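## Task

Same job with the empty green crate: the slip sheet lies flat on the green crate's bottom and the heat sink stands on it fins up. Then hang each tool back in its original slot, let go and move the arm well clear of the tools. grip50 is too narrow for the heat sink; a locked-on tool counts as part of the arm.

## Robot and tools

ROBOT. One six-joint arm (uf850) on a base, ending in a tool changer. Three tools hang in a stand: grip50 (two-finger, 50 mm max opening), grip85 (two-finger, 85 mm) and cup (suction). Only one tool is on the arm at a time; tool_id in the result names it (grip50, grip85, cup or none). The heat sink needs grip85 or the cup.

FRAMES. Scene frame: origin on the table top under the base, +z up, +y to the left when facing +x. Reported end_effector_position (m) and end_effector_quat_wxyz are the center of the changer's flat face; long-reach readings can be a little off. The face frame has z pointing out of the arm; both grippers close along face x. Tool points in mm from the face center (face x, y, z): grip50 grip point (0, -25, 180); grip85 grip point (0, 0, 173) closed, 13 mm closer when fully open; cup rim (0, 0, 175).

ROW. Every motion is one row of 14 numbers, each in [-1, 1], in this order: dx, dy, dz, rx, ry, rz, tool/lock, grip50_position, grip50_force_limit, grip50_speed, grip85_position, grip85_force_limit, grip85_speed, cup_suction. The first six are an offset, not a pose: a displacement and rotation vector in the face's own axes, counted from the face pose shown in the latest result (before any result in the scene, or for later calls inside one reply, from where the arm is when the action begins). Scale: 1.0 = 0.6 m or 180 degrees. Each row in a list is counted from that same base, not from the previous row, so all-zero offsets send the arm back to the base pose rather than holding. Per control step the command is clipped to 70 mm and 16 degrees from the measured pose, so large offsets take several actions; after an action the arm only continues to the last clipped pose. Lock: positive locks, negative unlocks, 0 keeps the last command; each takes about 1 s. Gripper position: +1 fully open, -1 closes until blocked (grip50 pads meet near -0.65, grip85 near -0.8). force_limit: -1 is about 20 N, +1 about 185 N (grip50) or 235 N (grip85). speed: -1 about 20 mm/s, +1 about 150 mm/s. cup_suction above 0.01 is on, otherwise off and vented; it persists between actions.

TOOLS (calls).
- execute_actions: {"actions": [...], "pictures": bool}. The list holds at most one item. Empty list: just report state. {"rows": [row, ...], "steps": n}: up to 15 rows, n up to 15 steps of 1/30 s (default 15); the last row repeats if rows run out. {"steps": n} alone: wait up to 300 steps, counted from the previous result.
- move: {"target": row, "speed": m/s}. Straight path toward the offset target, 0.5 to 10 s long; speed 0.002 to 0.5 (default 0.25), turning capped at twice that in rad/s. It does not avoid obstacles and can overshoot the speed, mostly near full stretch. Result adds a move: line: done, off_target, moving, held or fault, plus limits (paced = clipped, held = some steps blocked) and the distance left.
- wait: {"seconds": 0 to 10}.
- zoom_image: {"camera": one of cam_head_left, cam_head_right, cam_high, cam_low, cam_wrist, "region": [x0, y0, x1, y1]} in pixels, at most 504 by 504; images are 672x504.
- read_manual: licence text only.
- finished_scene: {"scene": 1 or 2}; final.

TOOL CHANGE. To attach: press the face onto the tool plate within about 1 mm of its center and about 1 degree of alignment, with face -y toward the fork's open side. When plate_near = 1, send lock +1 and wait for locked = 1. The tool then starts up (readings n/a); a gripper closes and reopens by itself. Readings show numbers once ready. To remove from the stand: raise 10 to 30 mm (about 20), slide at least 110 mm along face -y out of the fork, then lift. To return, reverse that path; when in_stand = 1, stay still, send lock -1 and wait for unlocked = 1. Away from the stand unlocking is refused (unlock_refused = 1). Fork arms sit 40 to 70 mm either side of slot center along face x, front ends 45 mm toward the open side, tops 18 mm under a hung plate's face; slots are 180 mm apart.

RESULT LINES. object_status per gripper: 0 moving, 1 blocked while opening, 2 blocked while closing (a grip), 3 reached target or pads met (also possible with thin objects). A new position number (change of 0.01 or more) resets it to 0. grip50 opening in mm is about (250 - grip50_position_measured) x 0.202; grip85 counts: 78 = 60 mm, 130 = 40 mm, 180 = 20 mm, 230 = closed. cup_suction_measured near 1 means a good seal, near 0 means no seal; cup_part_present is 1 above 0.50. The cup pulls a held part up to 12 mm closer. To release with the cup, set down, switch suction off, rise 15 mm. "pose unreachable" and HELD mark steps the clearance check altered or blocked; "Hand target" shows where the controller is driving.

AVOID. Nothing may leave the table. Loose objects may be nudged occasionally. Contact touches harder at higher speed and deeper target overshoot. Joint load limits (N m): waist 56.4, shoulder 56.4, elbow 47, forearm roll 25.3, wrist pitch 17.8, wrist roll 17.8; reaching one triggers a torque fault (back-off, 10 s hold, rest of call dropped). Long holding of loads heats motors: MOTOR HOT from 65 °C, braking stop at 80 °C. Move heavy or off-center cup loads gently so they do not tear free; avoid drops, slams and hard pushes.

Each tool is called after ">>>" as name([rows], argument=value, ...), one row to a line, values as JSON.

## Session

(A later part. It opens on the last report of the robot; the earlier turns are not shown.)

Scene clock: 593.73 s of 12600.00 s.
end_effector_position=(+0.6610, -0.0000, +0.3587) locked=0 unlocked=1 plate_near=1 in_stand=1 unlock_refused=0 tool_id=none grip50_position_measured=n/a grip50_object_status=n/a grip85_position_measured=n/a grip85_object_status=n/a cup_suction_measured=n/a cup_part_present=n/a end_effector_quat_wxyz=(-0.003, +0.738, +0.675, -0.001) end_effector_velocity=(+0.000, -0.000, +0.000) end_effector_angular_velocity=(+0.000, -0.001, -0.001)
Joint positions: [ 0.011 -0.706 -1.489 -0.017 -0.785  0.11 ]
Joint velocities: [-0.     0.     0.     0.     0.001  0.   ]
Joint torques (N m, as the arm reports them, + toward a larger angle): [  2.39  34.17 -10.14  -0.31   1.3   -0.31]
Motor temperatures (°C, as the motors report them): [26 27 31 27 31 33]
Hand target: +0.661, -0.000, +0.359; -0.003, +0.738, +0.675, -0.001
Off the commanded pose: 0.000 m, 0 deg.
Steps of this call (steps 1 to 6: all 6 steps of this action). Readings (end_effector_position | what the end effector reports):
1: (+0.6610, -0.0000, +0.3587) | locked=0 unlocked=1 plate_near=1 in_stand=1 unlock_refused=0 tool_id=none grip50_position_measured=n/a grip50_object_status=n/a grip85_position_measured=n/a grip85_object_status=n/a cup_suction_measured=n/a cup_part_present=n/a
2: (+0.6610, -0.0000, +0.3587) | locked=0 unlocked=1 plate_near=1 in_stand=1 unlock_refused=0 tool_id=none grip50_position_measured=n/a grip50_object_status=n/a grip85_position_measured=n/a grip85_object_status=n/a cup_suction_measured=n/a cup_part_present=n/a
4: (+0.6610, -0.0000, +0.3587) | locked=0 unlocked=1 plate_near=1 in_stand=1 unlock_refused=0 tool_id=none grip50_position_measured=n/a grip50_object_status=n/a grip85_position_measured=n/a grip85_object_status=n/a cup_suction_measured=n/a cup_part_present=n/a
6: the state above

>>> move(target=[0,0,-0.12,0,0,0,0,0,0,0,0,0,0,0], speed=0.08)

>>> move(target=[0,-0.5,-0.05,0,0,0,0,0,0,0,0,0,0,0], speed=0.3)

Scene clock: 599.83 s of 12600.00 s.
end_effector_position=(+0.6611, -0.0001, +0.4304) locked=0 unlocked=1 plate_near=0 in_stand=0 unlock_refused=0 tool_id=none grip50_position_measured=n/a grip50_object_status=n/a grip85_position_measured=n/a grip85_object_status=n/a cup_suction_measured=n/a cup_part_present=n/a end_effector_quat_wxyz=(-0.003, +0.738, +0.675, -0.002) end_effector_velocity=(-0.000, +0.000, -0.001) end_effector_angular_velocity=(+0.000, +0.003, -0.000)
Joint positions: [ 0.012 -0.634 -1.547 -0.015 -0.915  0.109]
Joint velocities: [-0.    -0.001  0.001  0.    -0.001  0.   ]
Joint torques (N m, as the arm reports them, + toward a larger angle): [  3.75  49.23 -16.24  -0.37   0.73   0.1 ]
Motor temperatures (°C, as the motors report them): [26 27 31 27 31 33]
Hand target: +0.661, -0.000, +0.431; -0.003, +0.738, +0.675, -0.001
Off the commanded pose: 0.000 m, 0 deg.
move: done

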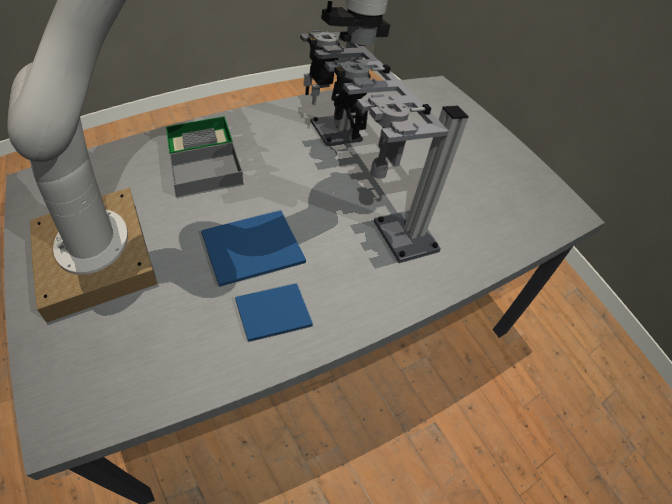

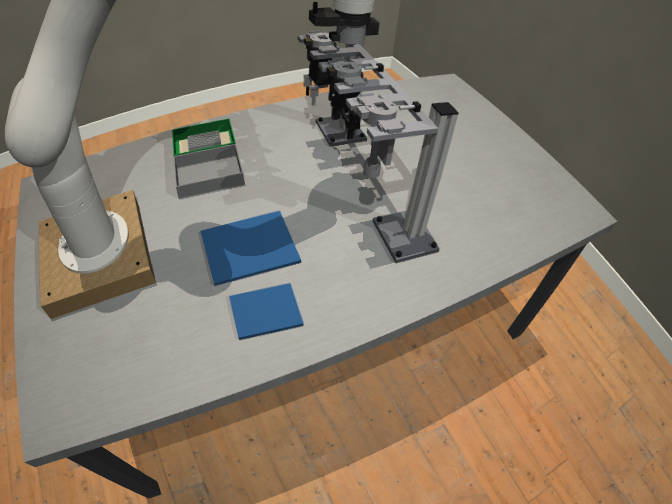

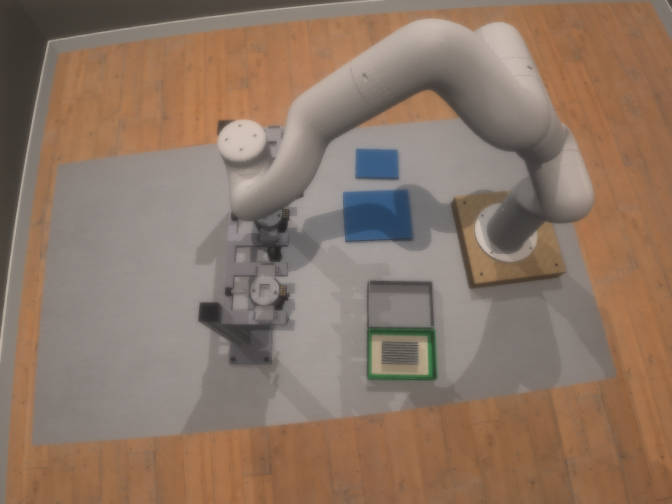

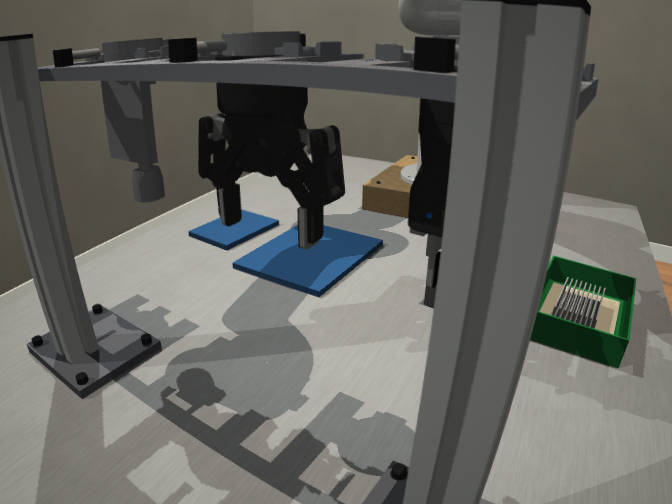

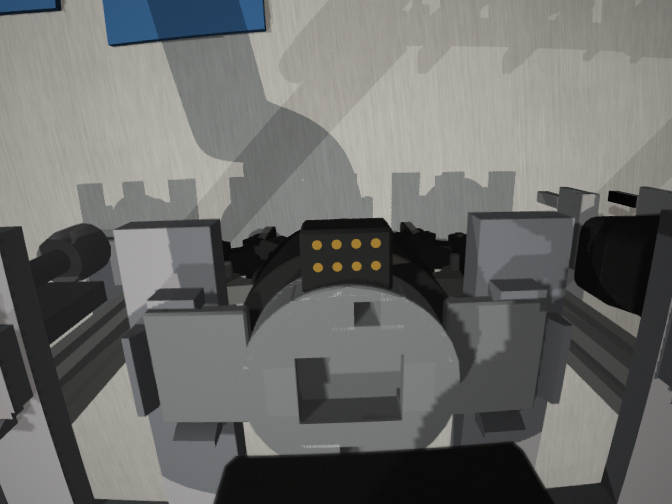

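Scene clock: 601.27 s of 12600.00 s.
end_effector_position=(+0.3626, +0.0254, +0.4611) locked=0 unlocked=1 plate_near=0 in_stand=0 unlock_refused=0 tool_id=none grip50_position_measured=n/a grip50_object_status=n/a grip85_position_measured=n/a grip85_object_status=n/a cup_suction_measured=n/a cup_part_present=n/a end_effector_quat_wxyz=(-0.003, +0.738, +0.675, -0.002) end_effector_velocity=(-0.001, -0.000, -0.000) end_effector_angular_velocity=(-0.000, +0.001, +0.000)
Joint positions: [ 0.093  0.127 -0.683 -0.017 -0.813  0.192]
Joint velocities: [ 0.     0.002  0.003 -0.    -0.001  0.   ]
Joint torques (N m, as the arm reports them, + toward a larger angle): [  1.42  21.25 -15.17  -0.25   0.62   0.19]
Motor temperatures (°C, as the motors report them): [26 27 31 27 31 33]
Hand target: +0.362, +0.025, +0.461; -0.003, +0.738, +0.675, -0.002
Off the commanded pose: 0.002 m, 0 deg.
move: done

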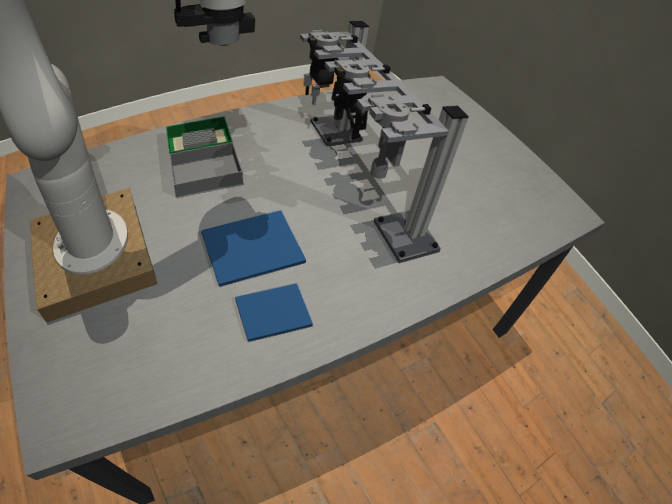

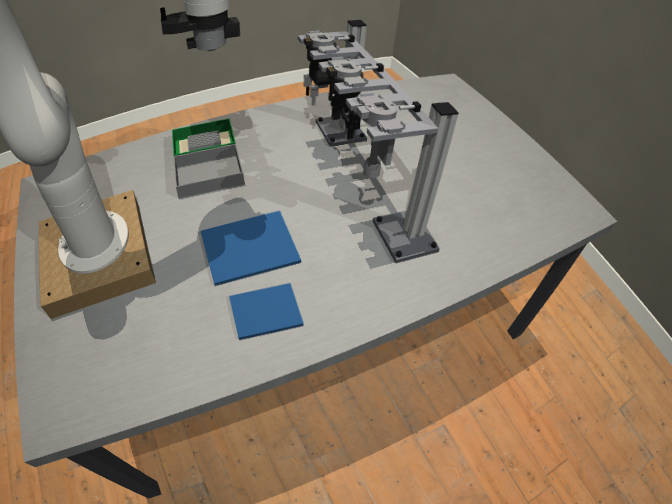

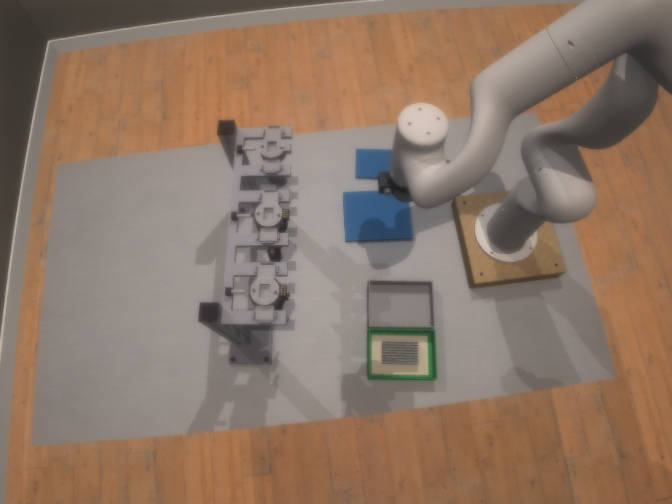

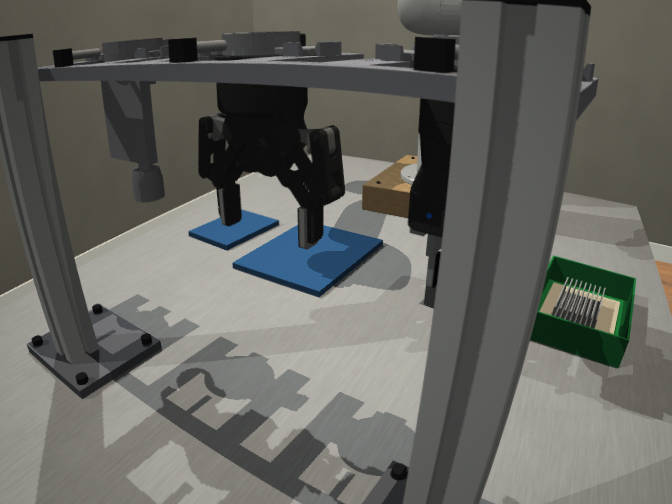

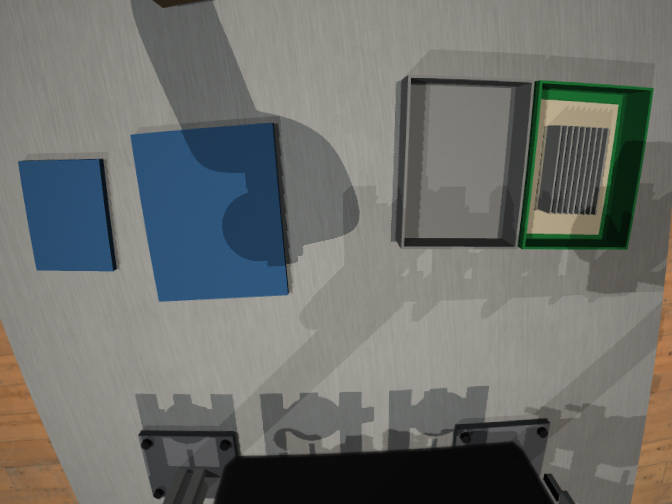

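>>> finished_scene(scene=2)

The scene is finished: the task was done.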